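# Fit the loose gear onto the gearbox's empty pin

## Task

Take the loose gear and set it on the gearbox's free pin, meshed between the centre gear and the outer ring, resting flat and as low as the two gears already there. It must never drop more than about a finger's width, and never be released from higher than the tops of the gear pins. With the gear over its pin, open the fingers only after the pin is inside the gear's bore and the gear's teeth line up with the ring's teeth. Finally, with the gripper empty, pull back so it is at least 11 cm from the gears.

## Robot and tools

Robot: one arm with six joints (waist, shoulder, elbow, wrist pitch, wrist yaw, wrist roll) and a two-finger parallel gripper. Cameras: cam_head_left, cam_head_right and cam_wrist, each 504x504 pixels. A loose object may now and then get a short shove from outside.

Frames. The scene frame sits on the table top under the arm's base: +z is up, and looking along +x, +y is to the left. Reported positions are in metres in this frame; orientation is a quaternion in w, x, y, z order. The base may be slightly tilted. The gripper has its own axes: the fingers extend along its +x and close along its y. The reported end_effector_position is the point between the finger pads, 3 to 4 cm short of the fingertips, and can be a little off, more so at long reach.

execute_actions(actions): actions is a list of actions, run in order. Each action is a table of 0 to 15 rows; each row lasts one control step (1/30 s), and if there are fewer than 15 rows the last one repeats to fill 15 steps. A row is 7 numbers, each from -1 to 1: dx, dy, dz, rx, ry, rz, opening. The first six are an offset, not a pose: they are measured in the gripper's own axes from the gripper's measured pose at the start of that action (for the first action in a call, from the last pose reported in this scene). Every row in an action refers to that same start pose, not to the row before. Scale: 1.0 equals 0.6 m for dx, dy, dz and 180 degrees for rotation; rx, ry, rz form a single rotation vector. opening is absolute: +1 is fully open (0.088 m), about -0.80 is where empty fingers touch, and anything down to -1 closes no further. A full close takes at least about 0.5 s. An empty list only returns the current state and images.

move(target, speed, blocking): drives the gripper in a straight line toward one row of the same 7 numbers, offset in gripper axes from the pose in the latest result that reports one. speed is in m/s, 0.002 to 0.5, default 0.25; rotation is capped at twice that in rad/s. Paths last 0.5 to 10 s and stop short if longer. The opening is sent when the move starts. The path ignores obstacles and does not slow for contact; faster moves and targets set deeper past a contact push harder. The gripper may lag, drift from the line or exceed the speed, especially with the arm stretched out. With blocking=false the result comes after 0.5 s while motion continues; other moves and action rows are refused until a result shows the move ended, so use wait or stop. The extra "move:" line reports how it ended (done = settled near the target; otherwise off_target, moving, held, fault, etc.), the remaining distance, and limits: paced means the sent pose was clipped, held means a check blocked some steps (after which the arm may suddenly go much faster).

wait(seconds): 0 to 10 s of simulation with the last command held; returns early if a running move finishes. stop(): brakes a running move (needs room, more at speed); the fingers keep moving. zoom_image(camera, region): region is [x0, y0, x1, y1] in pixels of that camera's latest image, origin top-left, at most 504 by 504. show_instructions(): shows the reference pages. finished_scene(scene): ends scene 1 or 2 for good; the goal must already hold and stay held.

Control details. Each step the commanded pose is clipped to within 70 mm and 16 degrees of the measured pose, so a far target needs several actions; afterwards the arm goes only as far as the last clipped pose. Position is favoured over orientation when both cannot be met. Joint friction can leave the gripper short of its command or slightly tilted, and tiny moves may not happen, so check pose and tilt after each motion. Between calls the robot keeps its last command.

Results. The state line gives position, quaternion and velocities. Joint positions and Joint velocities list the six joints (rad, rad/s) then the finger-pad gap (m). Joint ranges: waist -3.054 to 3.054, shoulder 0 to 3.142, elbow 0 to 2.356, wrist pitch -1.571 to 1.571, wrist yaw -1.571 to 1.571, wrist roll -3.142 to 3.142. "Hand target" is the pose the controller is currently heading to. "pose unreachable" means the clearance check (which treats the base mount as arm) altered or blocked the command. grip_measured is the finger opening on the command scale; to hold something, command an opening clearly below it (further below squeezes harder, up to about 34 N per pad; fast closes can hit harder). Readings may be offset by about 1 mm. Joint torques are raw drive outputs with offsets and noise, nonzero even in free air.

What to avoid. Load limits (N m): waist 17.2, shoulder 21.3, elbow 21.3, wrist pitch 5.61, wrist yaw 5.59, wrist roll 5.24, including a held object's weight; exceeding one causes a TORQUE FAULT that freezes the arm for 10 s and drops the rest of the call. Holding loads heats motors: warnings start at 50 °C, and at 95 °C an OVER-TEMPERATURE FAULT holds the arm; if it stays too hot the power cuts and the arm goes limp. Do not knock anything off the table, do not drop the gear from height, and avoid slams, hard hits and heavy pushing.

Each tool is called after "Request:" as name(argument=value, ...), one argument or row to a line, values as JSON.

Reference images:

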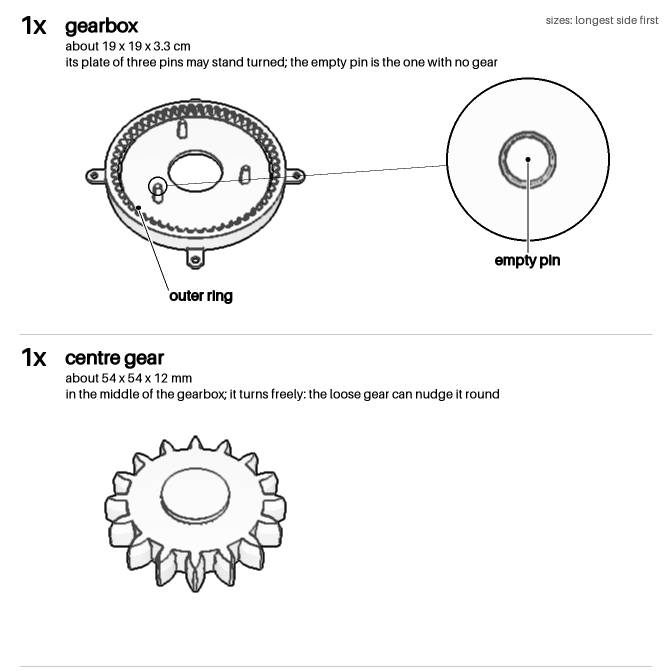

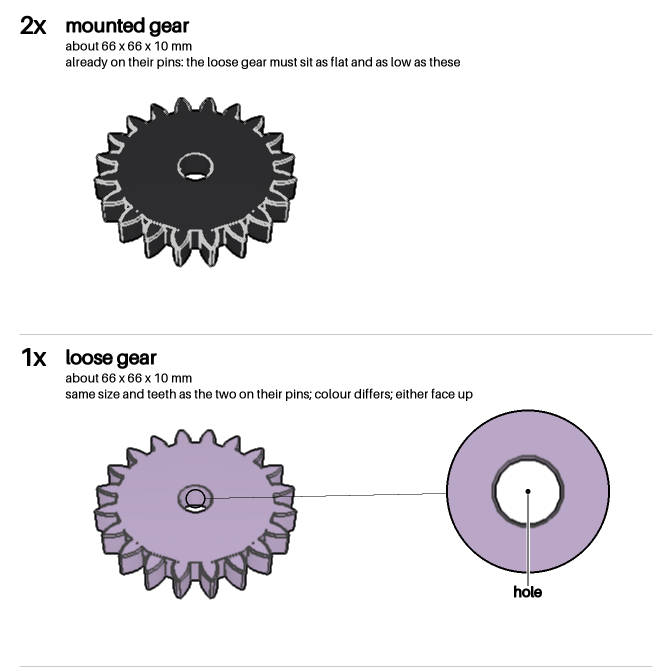

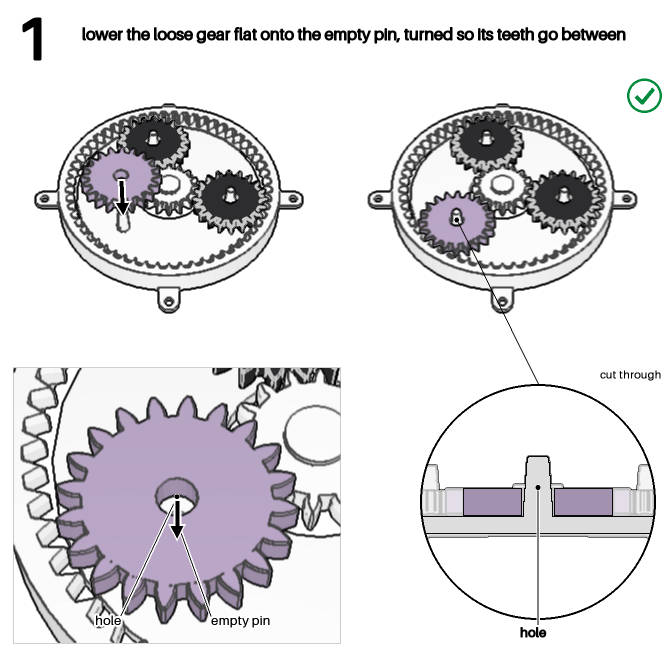

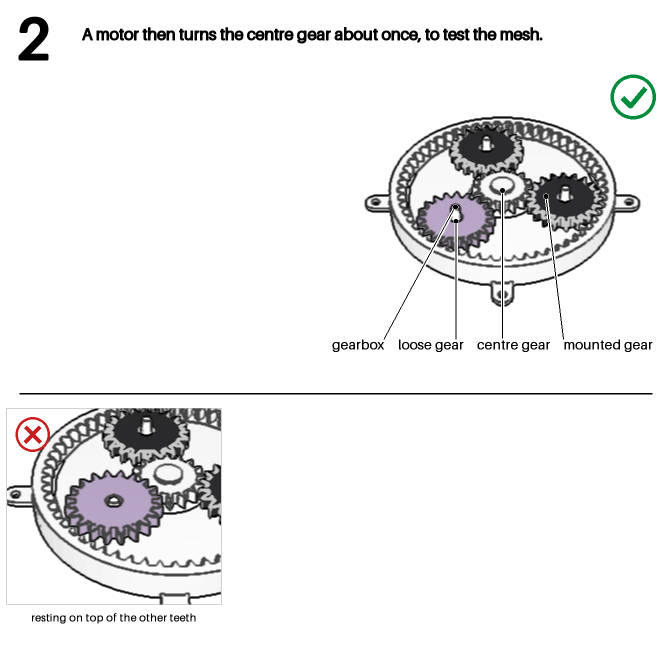

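## Session

Request:
execute_actions(
  actions=[],
)

Scene clock: 0.00 s.
end_effector_position=(+0.3200, +0.1131, +0.3654) grip_measured=+0.818 end_effector_quat_wxyz=(+0.992, -0.094, -0.012, +0.087) end_effector_velocity=(+0.000, +0.001, +0.003) end_effector_angular_velocity=(-0.005, -0.017, +0.008)
Joint positions: [-0.03   0.872  0.663  0.262  0.    -0.008  0.079]
Joint velocities: [-0.002  0.002 -0.002  0.022 -0.007 -0.007 -0.   ]
Joint torques (N m, as the arm reports them, + toward a larger angle): no reading
Motor temperatures (°C, as the motors report them): [18 22 22 22 21 18]
Heat: hottest shoulder 22 °C (+0.0 °C/min).
Hand target: +0.320, +0.113, +0.365; +0.992, -0.094, -0.012, +0.087

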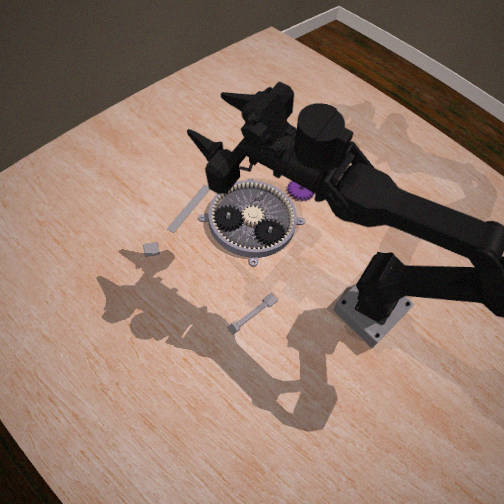

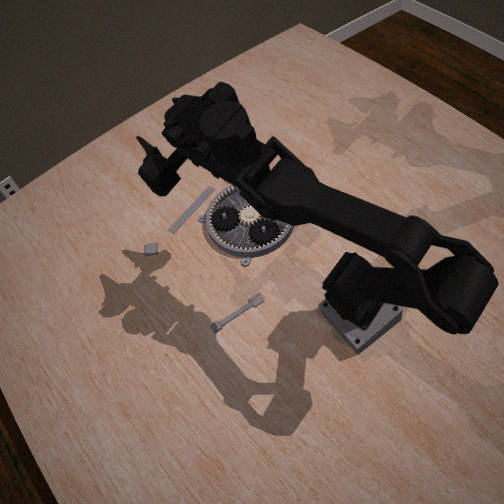

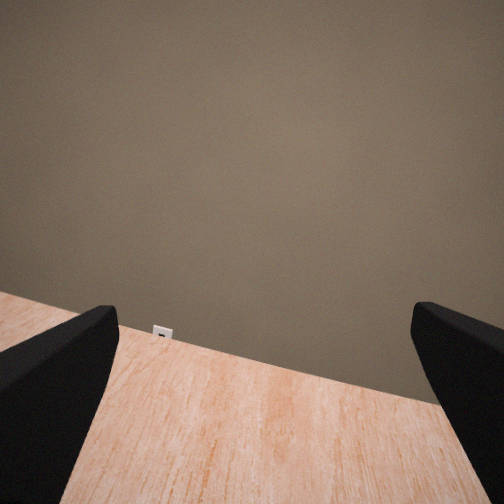

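Request:
move(
  target=[-0.05,-0.2,-0.15,0.047,0.5,0.047,1],
)

Scene clock: 8.20 s.
end_effector_position=(+0.3121, -0.0221, +0.3000) grip_measured=+0.981 end_effector_quat_wxyz=(+0.749, -0.078, +0.656, +0.045) end_effector_velocity=(-0.001, +0.002, +0.001) end_effector_angular_velocity=(+0.007, +0.001, +0.010)
Joint positions: [-0.502  1.707  1.81  -1.575 -0.188 -0.455  0.087]
Joint velocities: [ 0.002 -0.002  0.002 -0.007 -0.007 -0.007  0.   ]
Joint torques (N m, as the arm reports them, + toward a larger angle): [-1.66 -4.76  6.31  0.45  0.1  -0.15]
Motor temperatures (°C, as the motors report them): [18 22 24 23 21 18]
Heat: hottest elbow 24 °C (+14.6 °C/min).
Hand target: +0.314, -0.025, +0.299; +0.746, -0.080, +0.659, +0.044
Off the commanded pose: 0.004 m, 8 deg.
joint sent to its limit — the command would take joint 4 (wrist pitch) past its lower limit, so that joint was sent only as far as its limit.
move: off_target

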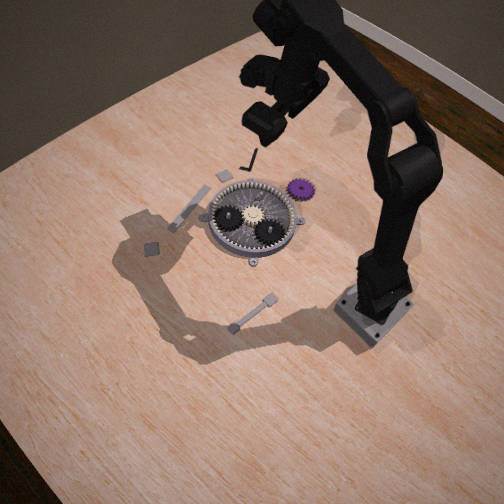

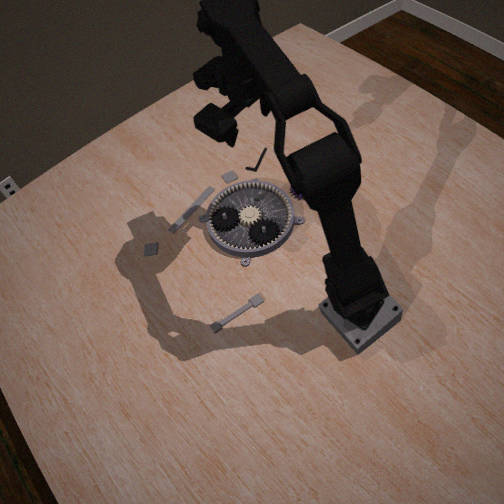

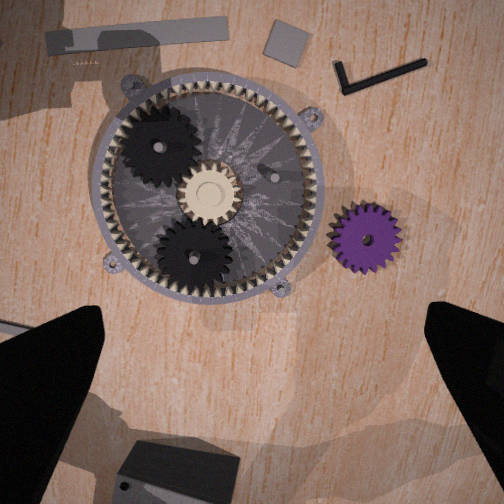

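Request:
move(
  target=[0.22,-0.16,0.05,0,0.04,0.018,1],
)

Request:
move(
  target=[0,0,0,0.405,0,0,1],
  speed=0.4,
)

Scene clock: 16.57 s.
end_effector_position=(+0.3742, -0.1126, +0.1825) grip_measured=+0.981 end_effector_quat_wxyz=(+0.707, -0.061, +0.702, +0.061) end_effector_velocity=(-0.005, +0.002, -0.001) end_effector_angular_velocity=(+0.017, +0.021, -0.014)
Joint positions: [-0.613  2.107  1.825 -1.344 -0.181 -0.59   0.087]
Joint velocities: [-0.002  0.002 -0.002 -0.022 -0.007  0.007 -0.   ]
Joint torques (N m, as the arm reports them, + toward a larger angle): [-2.11 -6.98  6.46  0.59  0.08 -0.16]
Motor temperatures (°C, as the motors report them): [18 23 25 23 21 18]
Heat: hottest elbow 25 °C (+10.9 °C/min).
Hand target: +0.376, -0.116, +0.178; +0.705, -0.062, +0.704, +0.061
Off the commanded pose: 0.005 m, 0 deg.
move: done

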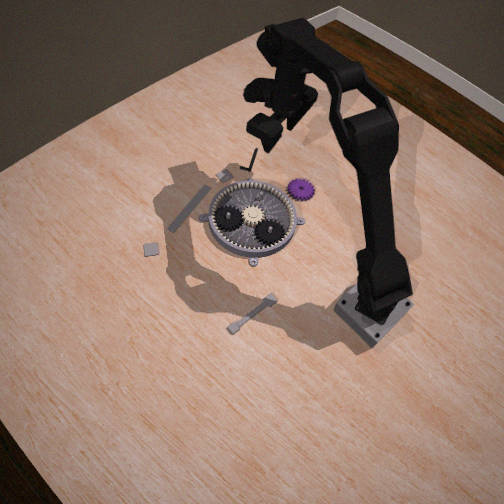

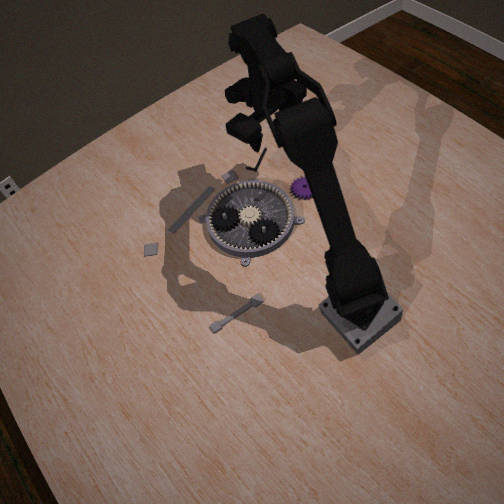

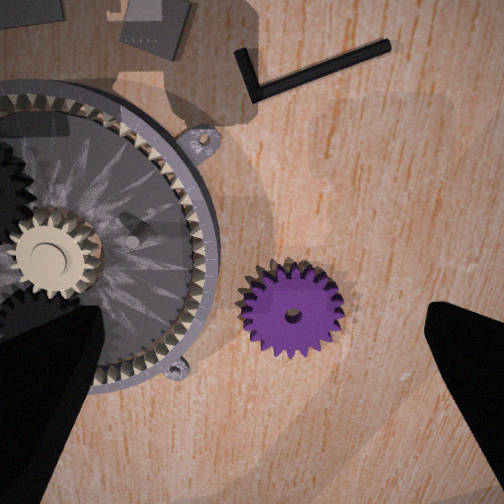

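Scene clock: 18.70 s.
end_effector_position=(+0.3742, -0.1125, +0.1825) grip_measured=+0.981 end_effector_quat_wxyz=(+0.606, +0.369, +0.602, -0.366) end_effector_velocity=(-0.005, +0.002, +0.000) end_effector_angular_velocity=(+0.016, +0.016, -0.014)
Joint positions: [-0.613  2.107  1.825 -1.344 -0.181  0.676  0.087]
Joint velocities: [-0.002 -0.002 -0.002 -0.022 -0.007  0.007 -0.   ]
Joint torques (N m, as the arm reports them, + toward a larger angle): [-2.02 -8.93  5.27  0.43 -0.03  0.12]
Motor temperatures (°C, as the motors report them): [18 23 25 23 21 18]
Heat: hottest elbow 25 °C (+9.6 °C/min).
Hand target: +0.374, -0.113, +0.183; +0.605, +0.371, +0.601, -0.368
Off the commanded pose: 0.000 m, 0 deg.
move: done

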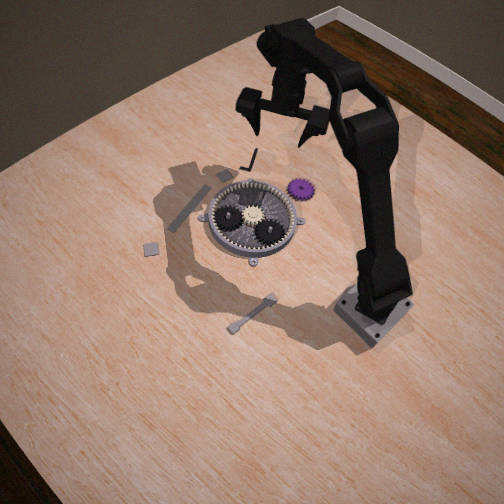

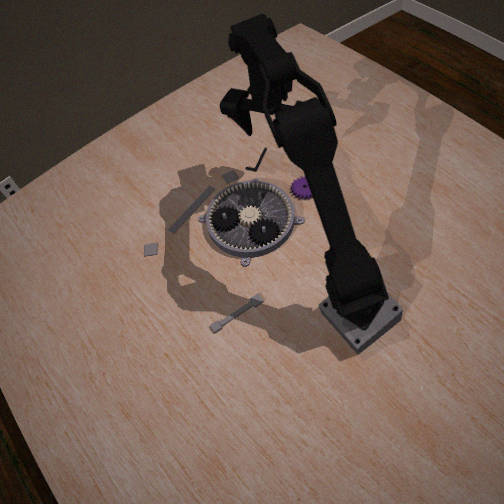

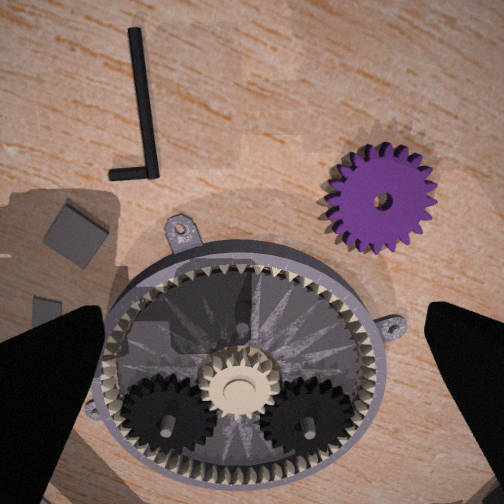

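Request:
move(
  target=[0.16,-0.125,-0.003,0,0,0,1],
)

Scene clock: 23.47 s.
end_effector_position=(+0.3110, -0.1457, +0.0845) grip_measured=+0.981 end_effector_quat_wxyz=(+0.604, +0.371, +0.603, -0.366) end_effector_velocity=(-0.002, +0.004, -0.003) end_effector_angular_velocity=(+0.023, -0.005, -0.011)
Joint positions: [-0.721  2.043  1.295 -0.903 -0.177  0.569  0.087]
Joint velocities: [-0.002 -0.002 -0.017  0.007 -0.022  0.007 -0.   ]
Joint torques (N m, as the arm reports them, + toward a larger angle): [-1.95 -9.17  3.5   0.71  0.08 -0.15]
Motor temperatures (°C, as the motors report them): [18 25 25 22 21 18]
Heat: hottest shoulder 25 °C (+7.7 °C/min).
Hand target: +0.308, -0.146, +0.085; +0.606, +0.369, +0.602, -0.366
Off the commanded pose: 0.004 m, 0 deg.
move: done

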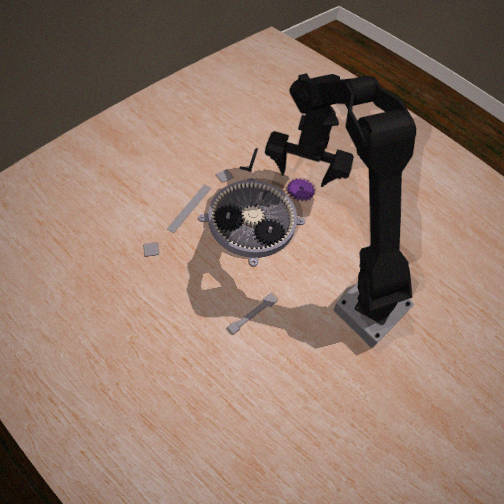

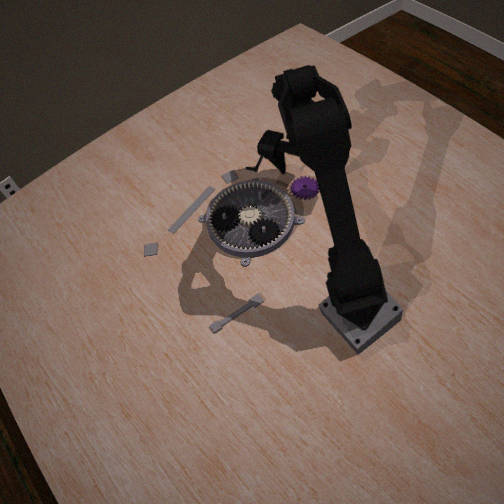

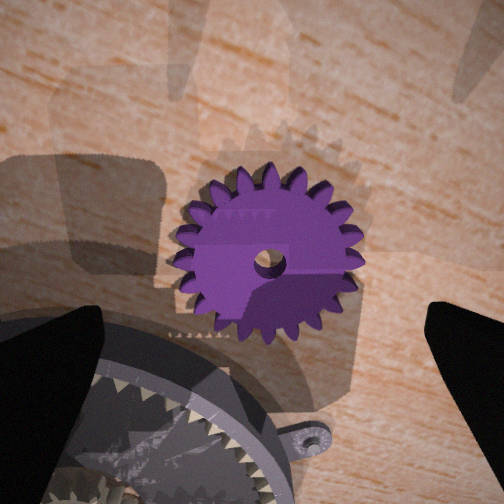

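Request:
move(
  target=[0.07,-0.004,0.002,0,0,0,1],
  speed=0.06,
)

Scene clock: 27.80 s.
end_effector_position=(+0.3145, -0.1501, +0.0506) grip_measured=+0.981 end_effector_quat_wxyz=(+0.614, +0.370, +0.595, -0.364) end_effector_velocity=(-0.003, -0.002, +0.001) end_effector_angular_velocity=(-0.003, +0.009, +0.013)
Joint positions: [-0.711  2.101  1.231 -0.752 -0.177  0.578  0.087]
Joint velocities: [-0.007 -0.002 -0.002 -0.007  0.007 -0.022  0.   ]
Joint torques (N m, as the arm reports them, + toward a larger angle): [-1.44 -6.26  3.35  0.72 -0.07  0.13]
Motor temperatures (°C, as the motors report them): [18 25 25 22 21 18]
Heat: hottest shoulder 25 °C (+6.5 °C/min).
Hand target: +0.310, -0.148, +0.042; +0.604, +0.371, +0.603, -0.366
Off the commanded pose: 0.010 m, 1 deg.
move: off_target

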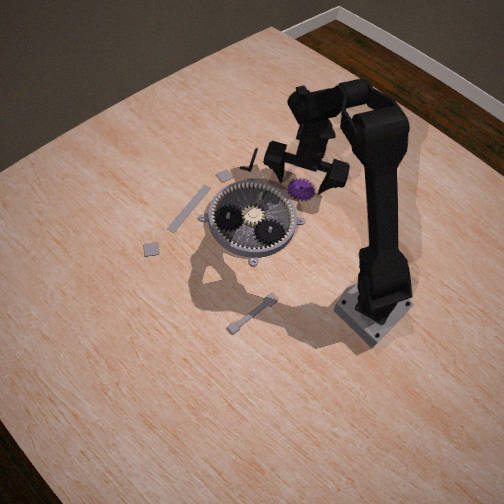

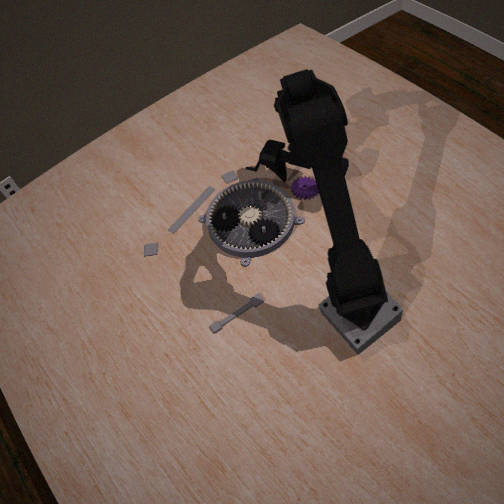

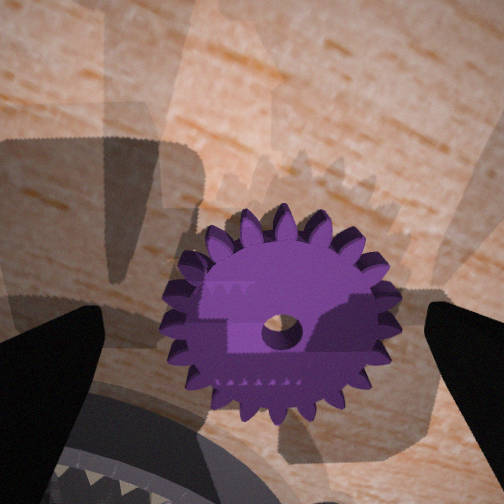

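Friction lag; overcommand.

Request:
move(
  target=[0.03,-0.013,-0.008,0,0.011,-0.007,1],
  speed=0.04,
)

Scene clock: 30.97 s.
end_effector_position=(+0.3125, -0.1504, +0.0429) grip_measured=+0.981 end_effector_quat_wxyz=(+0.610, +0.369, +0.599, -0.364) end_effector_velocity=(-0.003, +0.002, -0.001) end_effector_angular_velocity=(+0.012, +0.006, +0.003)
Joint positions: [-0.71   2.12   1.223 -0.738 -0.177  0.575  0.087]
Joint velocities: [-0.002 -0.002 -0.007 -0.007 -0.007 -0.007 -0.   ]
Joint torques (N m, as the arm reports them, + toward a larger angle): [-1.91 -5.65  3.03  0.96 -0.05 -0.2 ]
Motor temperatures (°C, as the motors report them): [18 25 25 22 21 18]
Heat: hottest shoulder 25 °C (+5.8 °C/min).
Hand target: +0.306, -0.149, +0.033; +0.599, +0.369, +0.610, -0.364
Off the commanded pose: 0.013 m, 2 deg.
move: off_target

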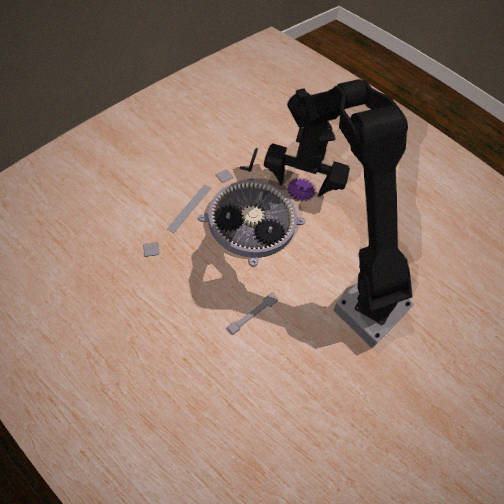

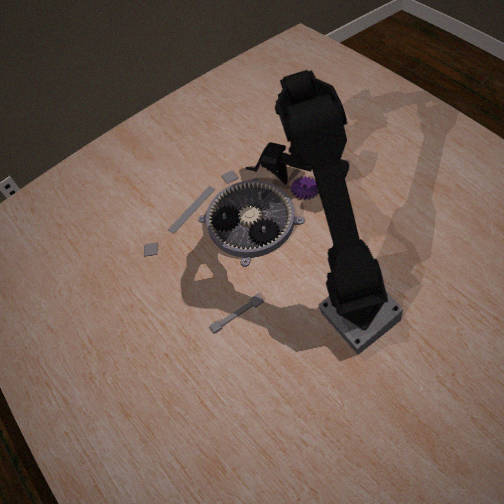

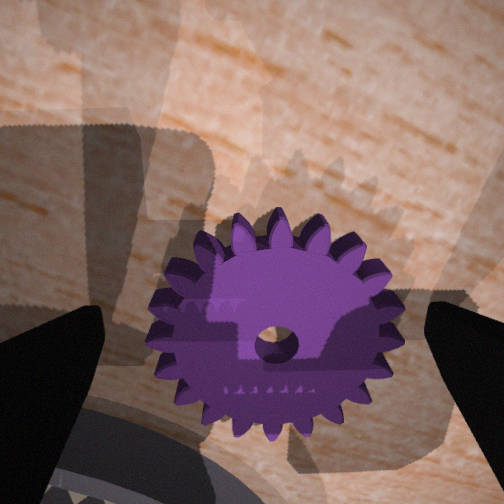

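Request:
move(
  target=[0,0,0,0,0,0,0.2],
)

Request:
move(
  target=[-0.1,0,0,0,0,0,0.2],
  speed=0.1,
)

Request:
move(
  target=[0,0.138,-0.125,0,0,0,0.2],
  speed=0.12,
)

Scene clock: 35.67 s.
end_effector_position=(+0.3116, -0.1516, +0.0428) grip_measured=+0.515 end_effector_quat_wxyz=(+0.610, +0.369, +0.599, -0.366) end_effector_velocity=(-0.005, +0.006, -0.001) end_effector_angular_velocity=(+0.032, +0.012, +0.001)
Joint positions: [-0.713  2.121  1.223 -0.738 -0.174  0.574  0.064]
Joint velocities: [-0.002 -0.002 -0.007 -0.022 -0.022 -0.007 -0.   ]
Joint torques (N m, as the arm reports them, + toward a larger angle): [-1.53 -8.11  4.55  0.48 -0.17 -0.02]
Motor temperatures (°C, as the motors report them): [18 26 25 23 21 18]
Heat: hottest shoulder 26 °C (+6.7 °C/min).
Hand target: +0.313, -0.150, +0.043; +0.610, +0.369, +0.599, -0.364
Off the commanded pose: 0.001 m, 0 deg.
move: done

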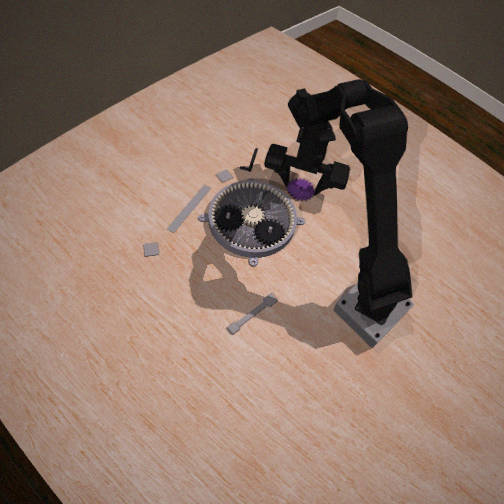

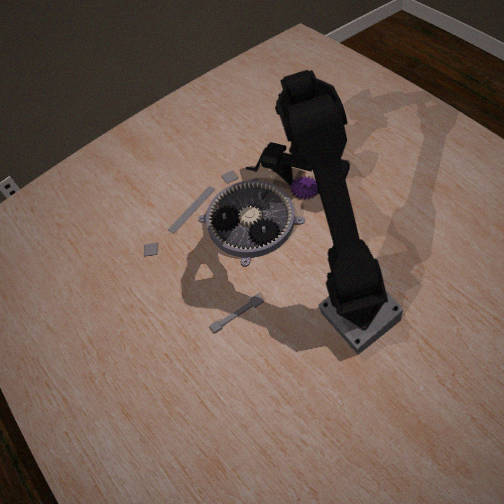

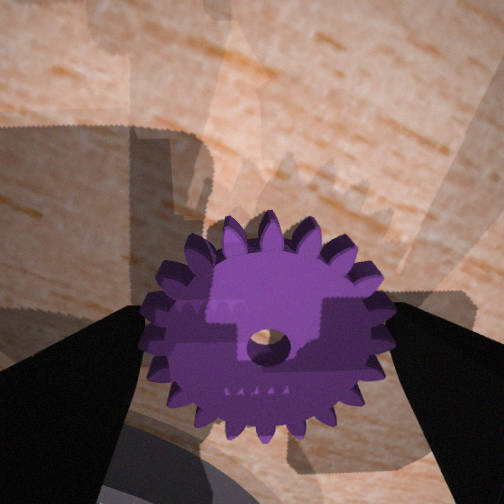

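Scene clock: 36.67 s.
end_effector_position=(+0.3073, -0.1495, +0.0962) grip_measured=+0.515 end_effector_quat_wxyz=(+0.602, +0.371, +0.605, -0.367) end_effector_velocity=(-0.004, +0.001, +0.002) end_effector_angular_velocity=(+0.002, +0.018, +0.002)
Joint positions: [-0.74   2.028  1.321 -0.953 -0.174  0.549  0.064]
Joint velocities: [-0.002 -0.002  0.002 -0.022  0.007 -0.007 -0.003]
Joint torques (N m, as the arm reports them, + toward a larger angle): [-1.96 -9.07  6.08  0.17  0.05 -0.17]
Motor temperatures (°C, as the motors report them): [18 26 25 22 21 18]
Heat: hottest shoulder 26 °C (+6.5 °C/min).
Hand target: +0.310, -0.151, +0.103; +0.609, +0.369, +0.599, -0.366
Off the commanded pose: 0.008 m, 1 deg.
move: done

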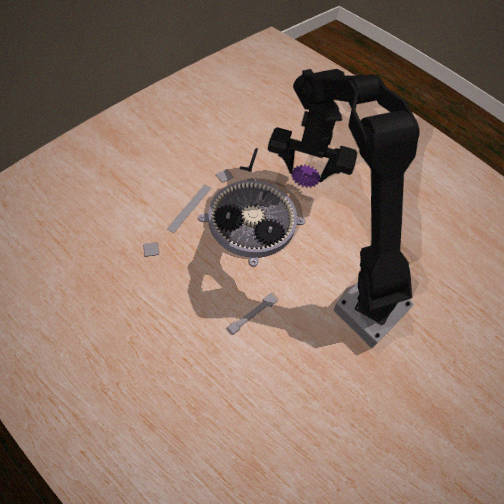

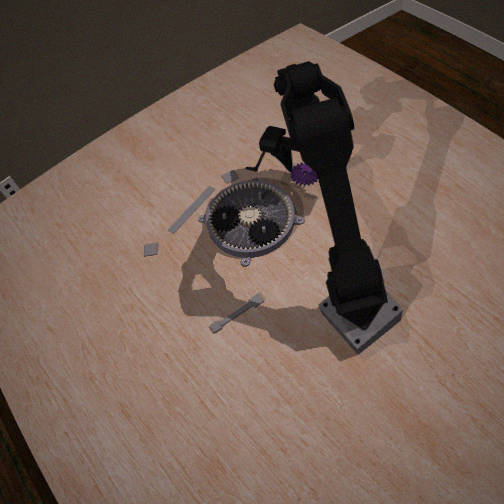

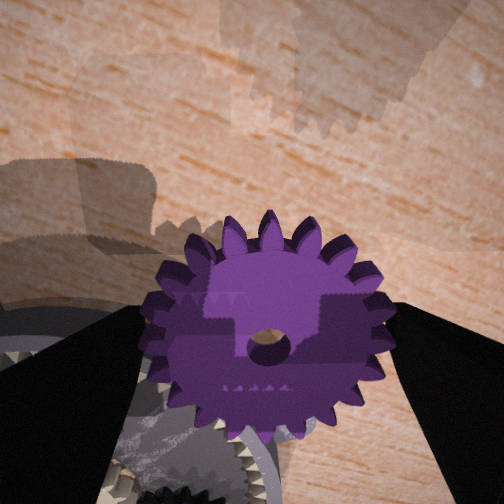

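Scene clock: 38.00 s.
end_effector_position=(+0.3429, -0.0464, +0.0908) grip_measured=+0.515 end_effector_quat_wxyz=(+0.595, +0.368, +0.611, -0.370) end_effector_velocity=(-0.000, +0.001, +0.002) end_effector_angular_velocity=(+0.008, +0.000, +0.004)
Joint positions: [-0.432  1.986  1.321 -0.957 -0.19   0.859  0.064]
Joint velocities: [-0.002 -0.002  0.002 -0.007 -0.007 -0.007  0.   ]
Joint torques (N m, as the arm reports them, + toward a larger angle): [-1.62 -9.18  5.87  0.12 -0.12  0.12]
Motor temperatures (°C, as the motors report them): [18 26 25 22 21 18]
Heat: hottest shoulder 26 °C (+6.3 °C/min).
Hand target: +0.347, -0.045, +0.097; +0.602, +0.371, +0.605, -0.366
Off the commanded pose: 0.007 m, 1 deg.
move: done

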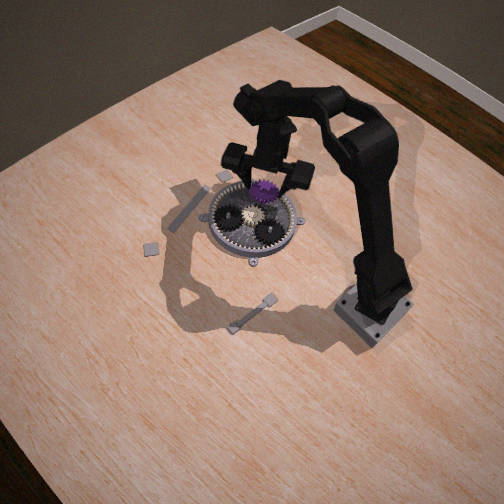

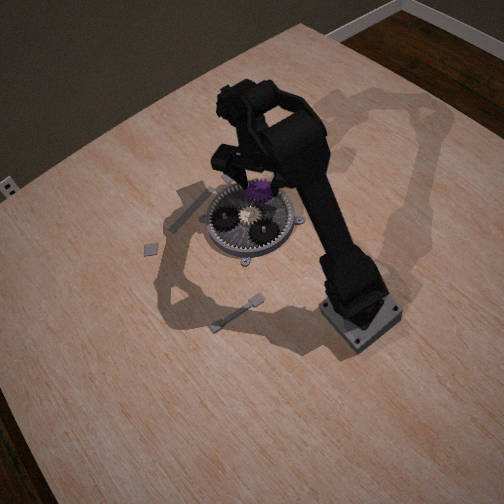

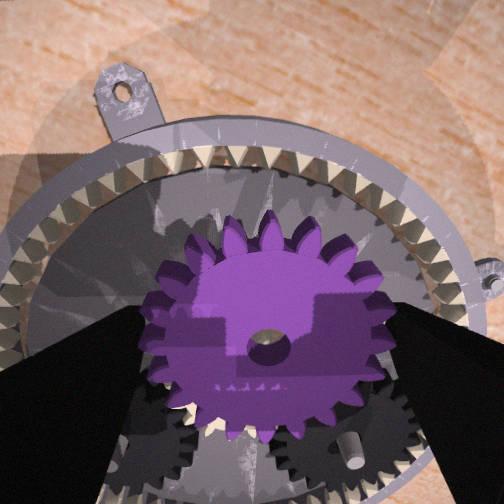

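Request:
move(
  target=[0.02,0.018,0.018,0,-0.005,0.005,0.2],
  speed=0.05,
)

Scene clock: 44.20 s.
end_effector_position=(+0.3545, -0.0505, +0.0818) grip_measured=+0.515 end_effector_quat_wxyz=(+0.604, +0.371, +0.603, -0.366) end_effector_velocity=(+0.004, -0.000, +0.003) end_effector_angular_velocity=(+0.003, -0.018, -0.007)
Joint positions: [-0.431  2.022  1.335 -0.909 -0.19   0.863  0.064]
Joint velocities: [-0.002 -0.002  0.007  0.007 -0.007  0.007  0.001]
Joint torques (N m, as the arm reports them, + toward a larger angle): [-1.63 -6.37  6.02  0.62  0.03  0.12]
Motor temperatures (°C, as the motors report them): [18 27 25 22 21 18]
Heat: hottest shoulder 27 °C (+6.8 °C/min).
Hand target: +0.357, -0.051, +0.079; +0.603, +0.370, +0.603, -0.368
Off the commanded pose: 0.004 m, 0 deg.
move: done

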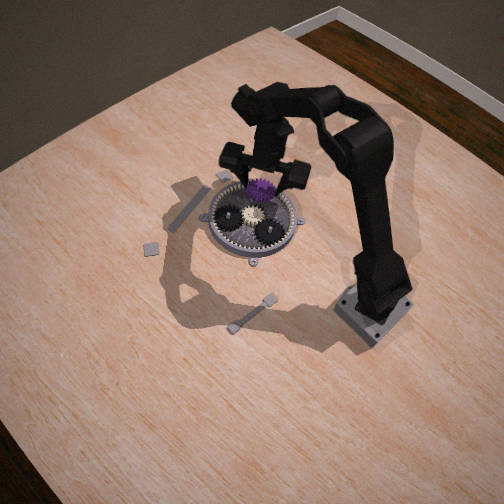

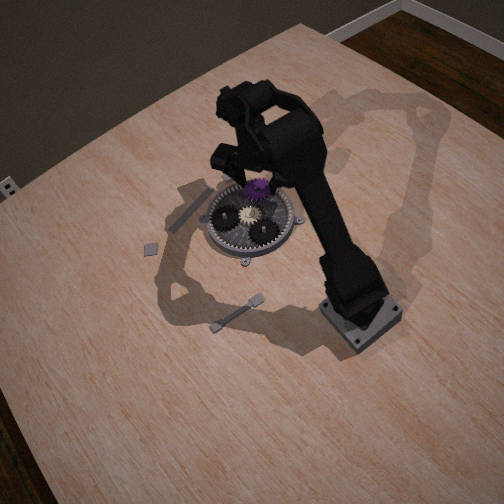

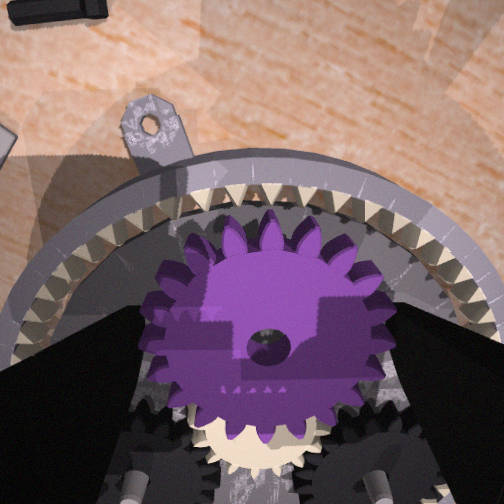

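Request:
move(
  target=[0.016,0.005,0.006,0,0,0,0.2],
  speed=0.03,
)

Request:
zoom_image(
  camera="cam_wrist",
  region=[140,150,400,410],
)

Scene clock: 50.27 s.
end_effector_position=(+0.3585, -0.0521, +0.0769) grip_measured=+0.515 end_effector_quat_wxyz=(+0.608, +0.371, +0.600, -0.364) end_effector_velocity=(-0.001, -0.002, -0.001) end_effector_angular_velocity=(-0.008, -0.001, +0.005)
Joint positions: [-0.43   2.037  1.336 -0.884 -0.19   0.863  0.064]
Joint velocities: [-0.002 -0.002 -0.007  0.007  0.007 -0.007  0.   ]
Joint torques (N m, as the arm reports them, + toward a larger angle): [-1.66 -6.55  5.15  0.65 -0.03  0.06]
Motor temperatures (°C, as the motors report them): [18 27 26 22 21 18]
Heat: hottest shoulder 27 °C (+6.0 °C/min).
Hand target: +0.359, -0.052, +0.072; +0.604, +0.371, +0.603, -0.366
Off the commanded pose: 0.005 m, 1 deg.
move: done

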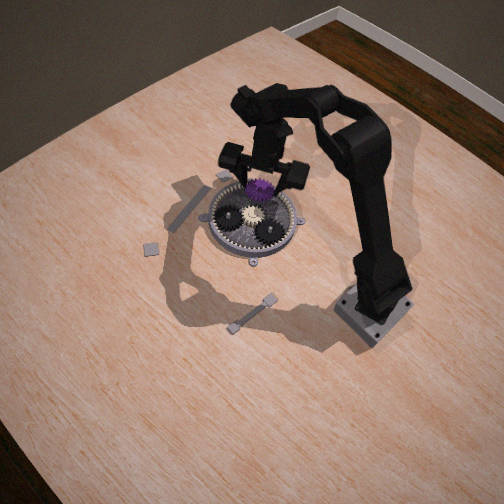

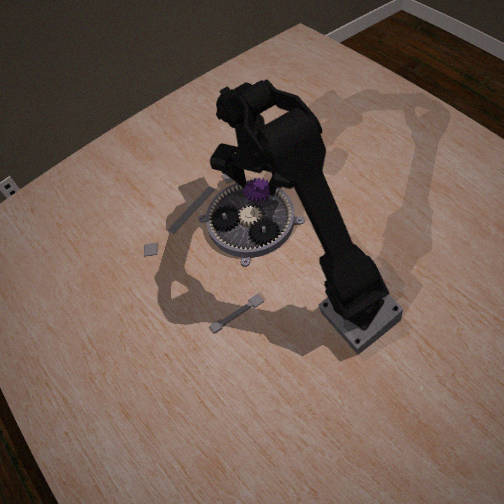

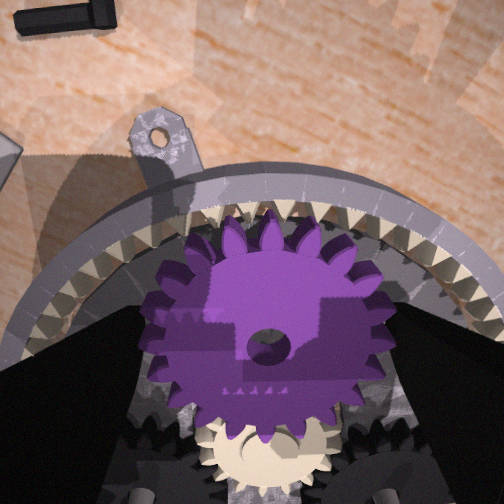

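Region (140, 150, 400, 410) of cam_wrist's 504x504 image, scaled by 1.938, with more detail than that image has.

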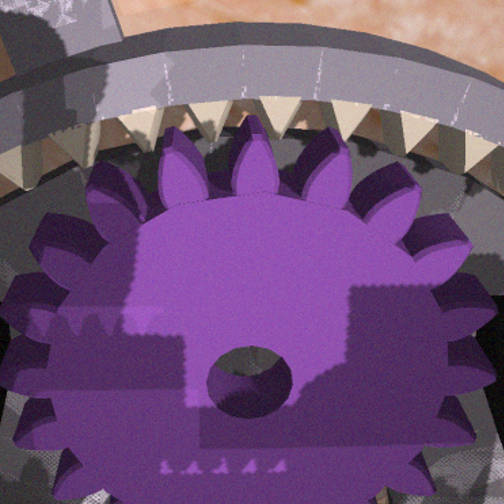

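Request:
move(
  target=[0.012,-0.007,-0.002,-0.025,0.003,-0.003,0.2],
  speed=0.02,
)

Request:
zoom_image(
  camera="cam_wrist",
  region=[140,150,400,410],
)

Scene clock: 58.70 s.
end_effector_position=(+0.3597, -0.0531, +0.0760) grip_measured=+0.515 end_effector_quat_wxyz=(+0.624, +0.348, +0.611, -0.340) end_effector_velocity=(-0.002, -0.001, +0.001) end_effector_angular_velocity=(+0.008, +0.004, +0.014)
Joint positions: [-0.431  2.039  1.333 -0.874 -0.191  0.786  0.064]
Joint velocities: [-0.007 -0.002 -0.002 -0.007 -0.007 -0.022  0.   ]
Joint torques (N m, as the arm reports them, + toward a larger angle): [-1.91 -7.34  3.08  0.75 -0.03 -0.16]
Motor temperatures (°C, as the motors report them): [18 27 26 22 21 18]
Heat: hottest shoulder 27 °C (+5.1 °C/min).
Hand target: +0.354, -0.053, +0.070; +0.618, +0.345, +0.618, -0.342
Off the commanded pose: 0.008 m, 1 deg.
move: done

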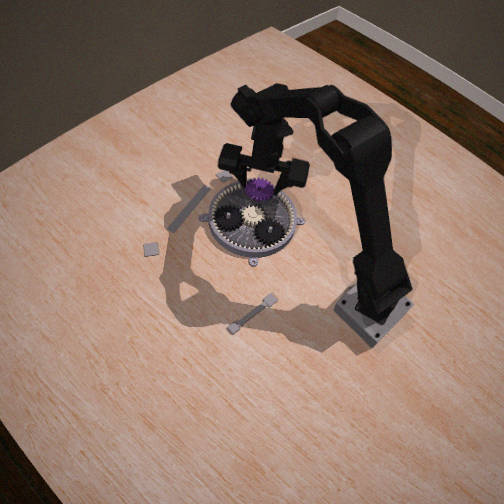

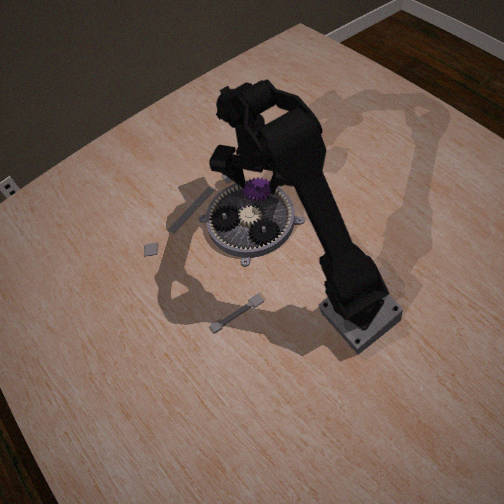

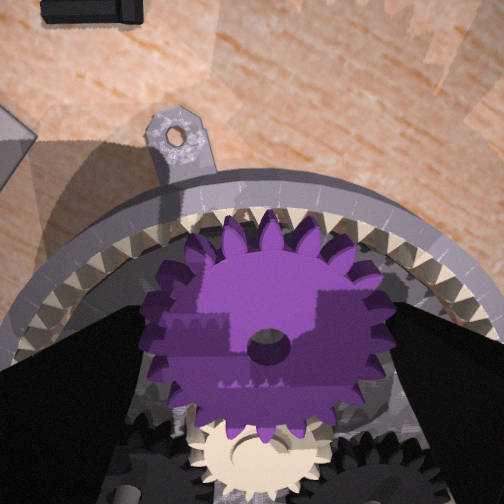

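Region (140, 150, 400, 410) of cam_wrist's 504x504 image, scaled by 1.938, with more detail than that image has.

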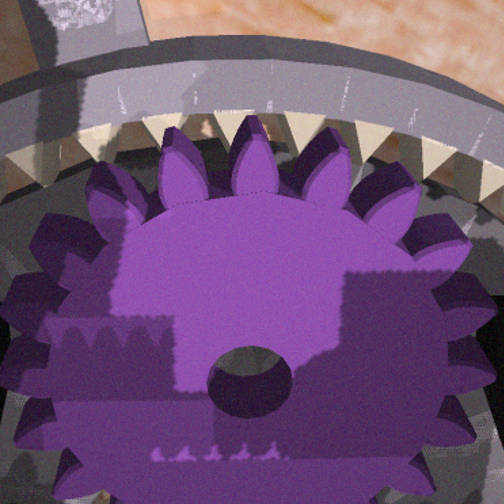

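Request:
move(
  target=[0.008,-0.012,-0.005,0,0.008,-0.009,0.2],
  speed=0.02,
)

Request:
zoom_image(
  camera="cam_wrist",
  region=[140,150,400,410],
)

Scene clock: 64.40 s.
end_effector_position=(+0.3553, -0.0537, +0.0761) grip_measured=+0.515 end_effector_quat_wxyz=(+0.618, +0.346, +0.617, -0.342) end_effector_velocity=(-0.003, +0.003, +0.002) end_effector_angular_velocity=(+0.025, +0.011, +0.016)
Joint positions: [-0.436  2.039  1.332 -0.892 -0.19   0.779  0.064]
Joint velocities: [-0.002 -0.002  0.002 -0.022 -0.022 -0.022 -0.   ]
Joint torques (N m, as the arm reports them, + toward a larger angle): [-2.   -6.77  4.43  0.15  0.03 -0.14]
Motor temperatures (°C, as the motors report them): [18 28 26 22 21 18]
Heat: hottest shoulder 28 °C (+5.1 °C/min).
Hand target: +0.352, -0.054, +0.071; +0.612, +0.344, +0.624, -0.344
Off the commanded pose: 0.006 m, 1 deg.
move: done

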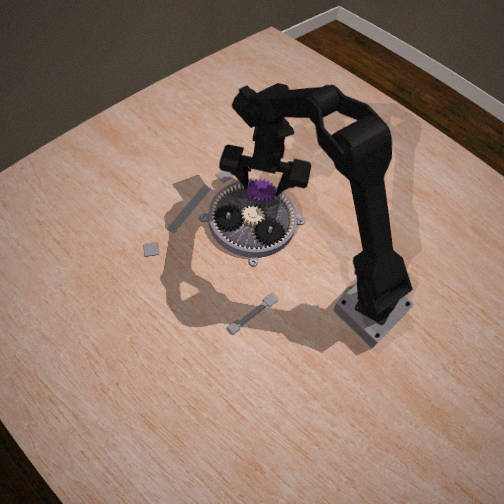

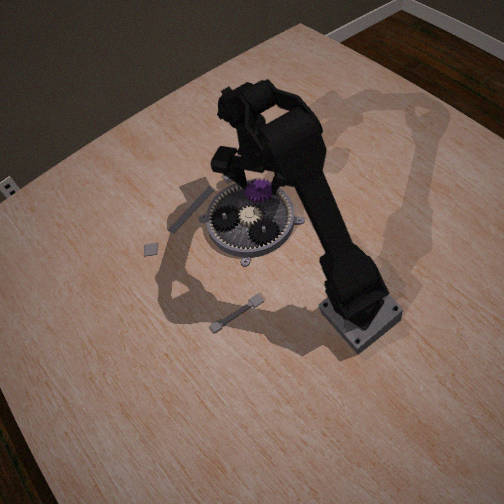

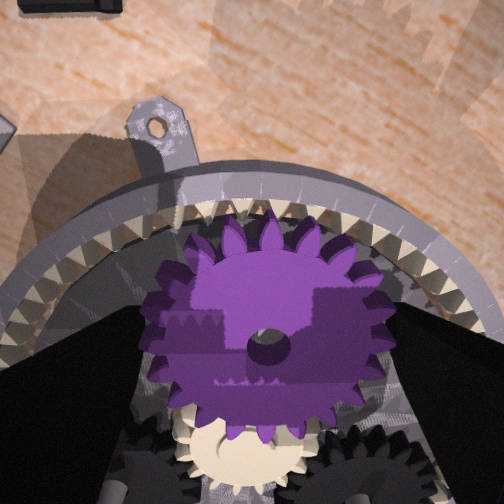

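Region (140, 150, 400, 410) of cam_wrist's 504x504 image, scaled by 1.938, with more detail than that image has.

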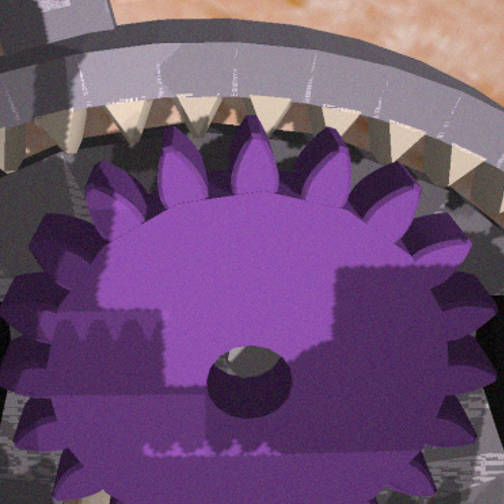

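Overshot by ~2.5 mm; a plain descent drifts outward about that.

Request:
move(
  target=[0.018,0,0,0,0.002,-0.002,0.2],
  speed=0.015,
)

Request:
zoom_image(
  camera="cam_wrist",
  region=[140,150,400,410],
)

Scene clock: 73.20 s.
end_effector_position=(+0.3598, -0.0544, +0.0760) grip_measured=+0.515 end_effector_quat_wxyz=(+0.626, +0.347, +0.611, -0.339) end_effector_velocity=(+0.002, -0.001, -0.001) end_effector_angular_velocity=(-0.011, -0.014, +0.013)
Joint positions: [-0.435  2.039  1.332 -0.871 -0.191  0.778  0.064]
Joint velocities: [ 0.002 -0.002 -0.007  0.022  0.007 -0.007  0.   ]
Joint torques (N m, as the arm reports them, + toward a larger angle): [-1.46 -5.84  3.65  0.83 -0.02  0.11]
Motor temperatures (°C, as the motors report them): [18 28 26 22 21 18]
Heat: hottest shoulder 28 °C (+4.1 °C/min).
Hand target: +0.355, -0.054, +0.066; +0.615, +0.345, +0.620, -0.343
Off the commanded pose: 0.012 m, 2 deg.
move: off_target

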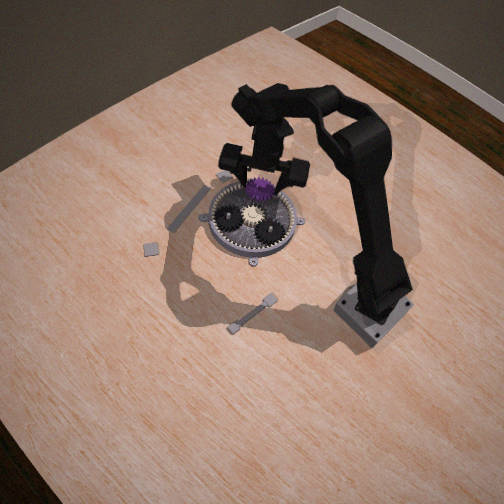

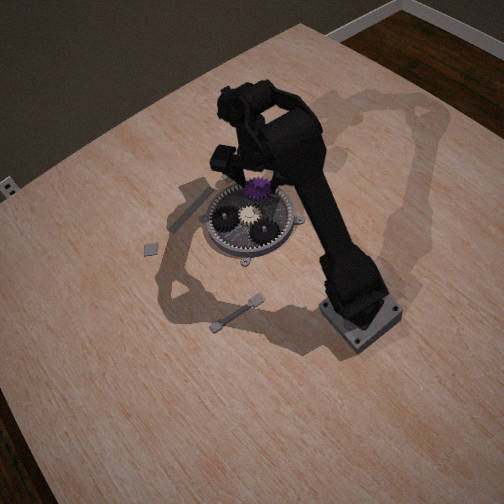

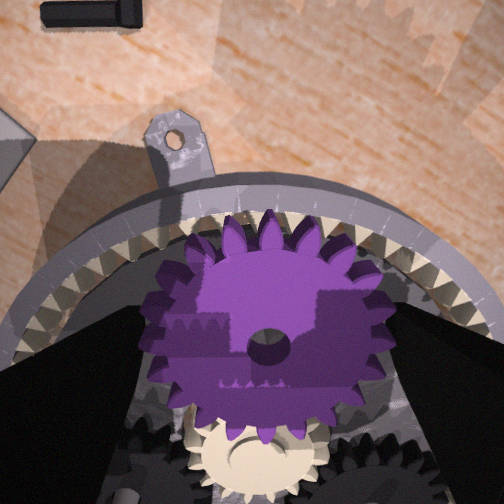

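Region (140, 150, 400, 410) of cam_wrist's 504x504 image, scaled by 1.938, with more detail than that image has.

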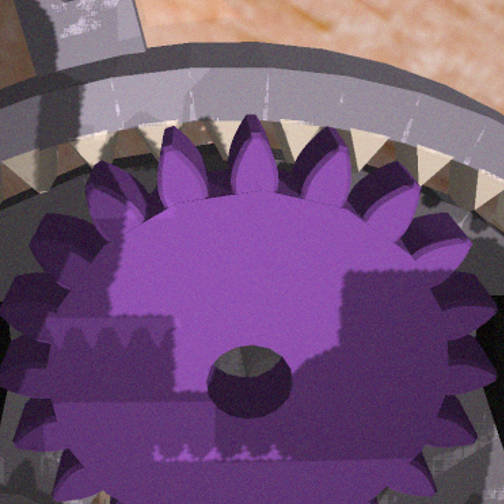

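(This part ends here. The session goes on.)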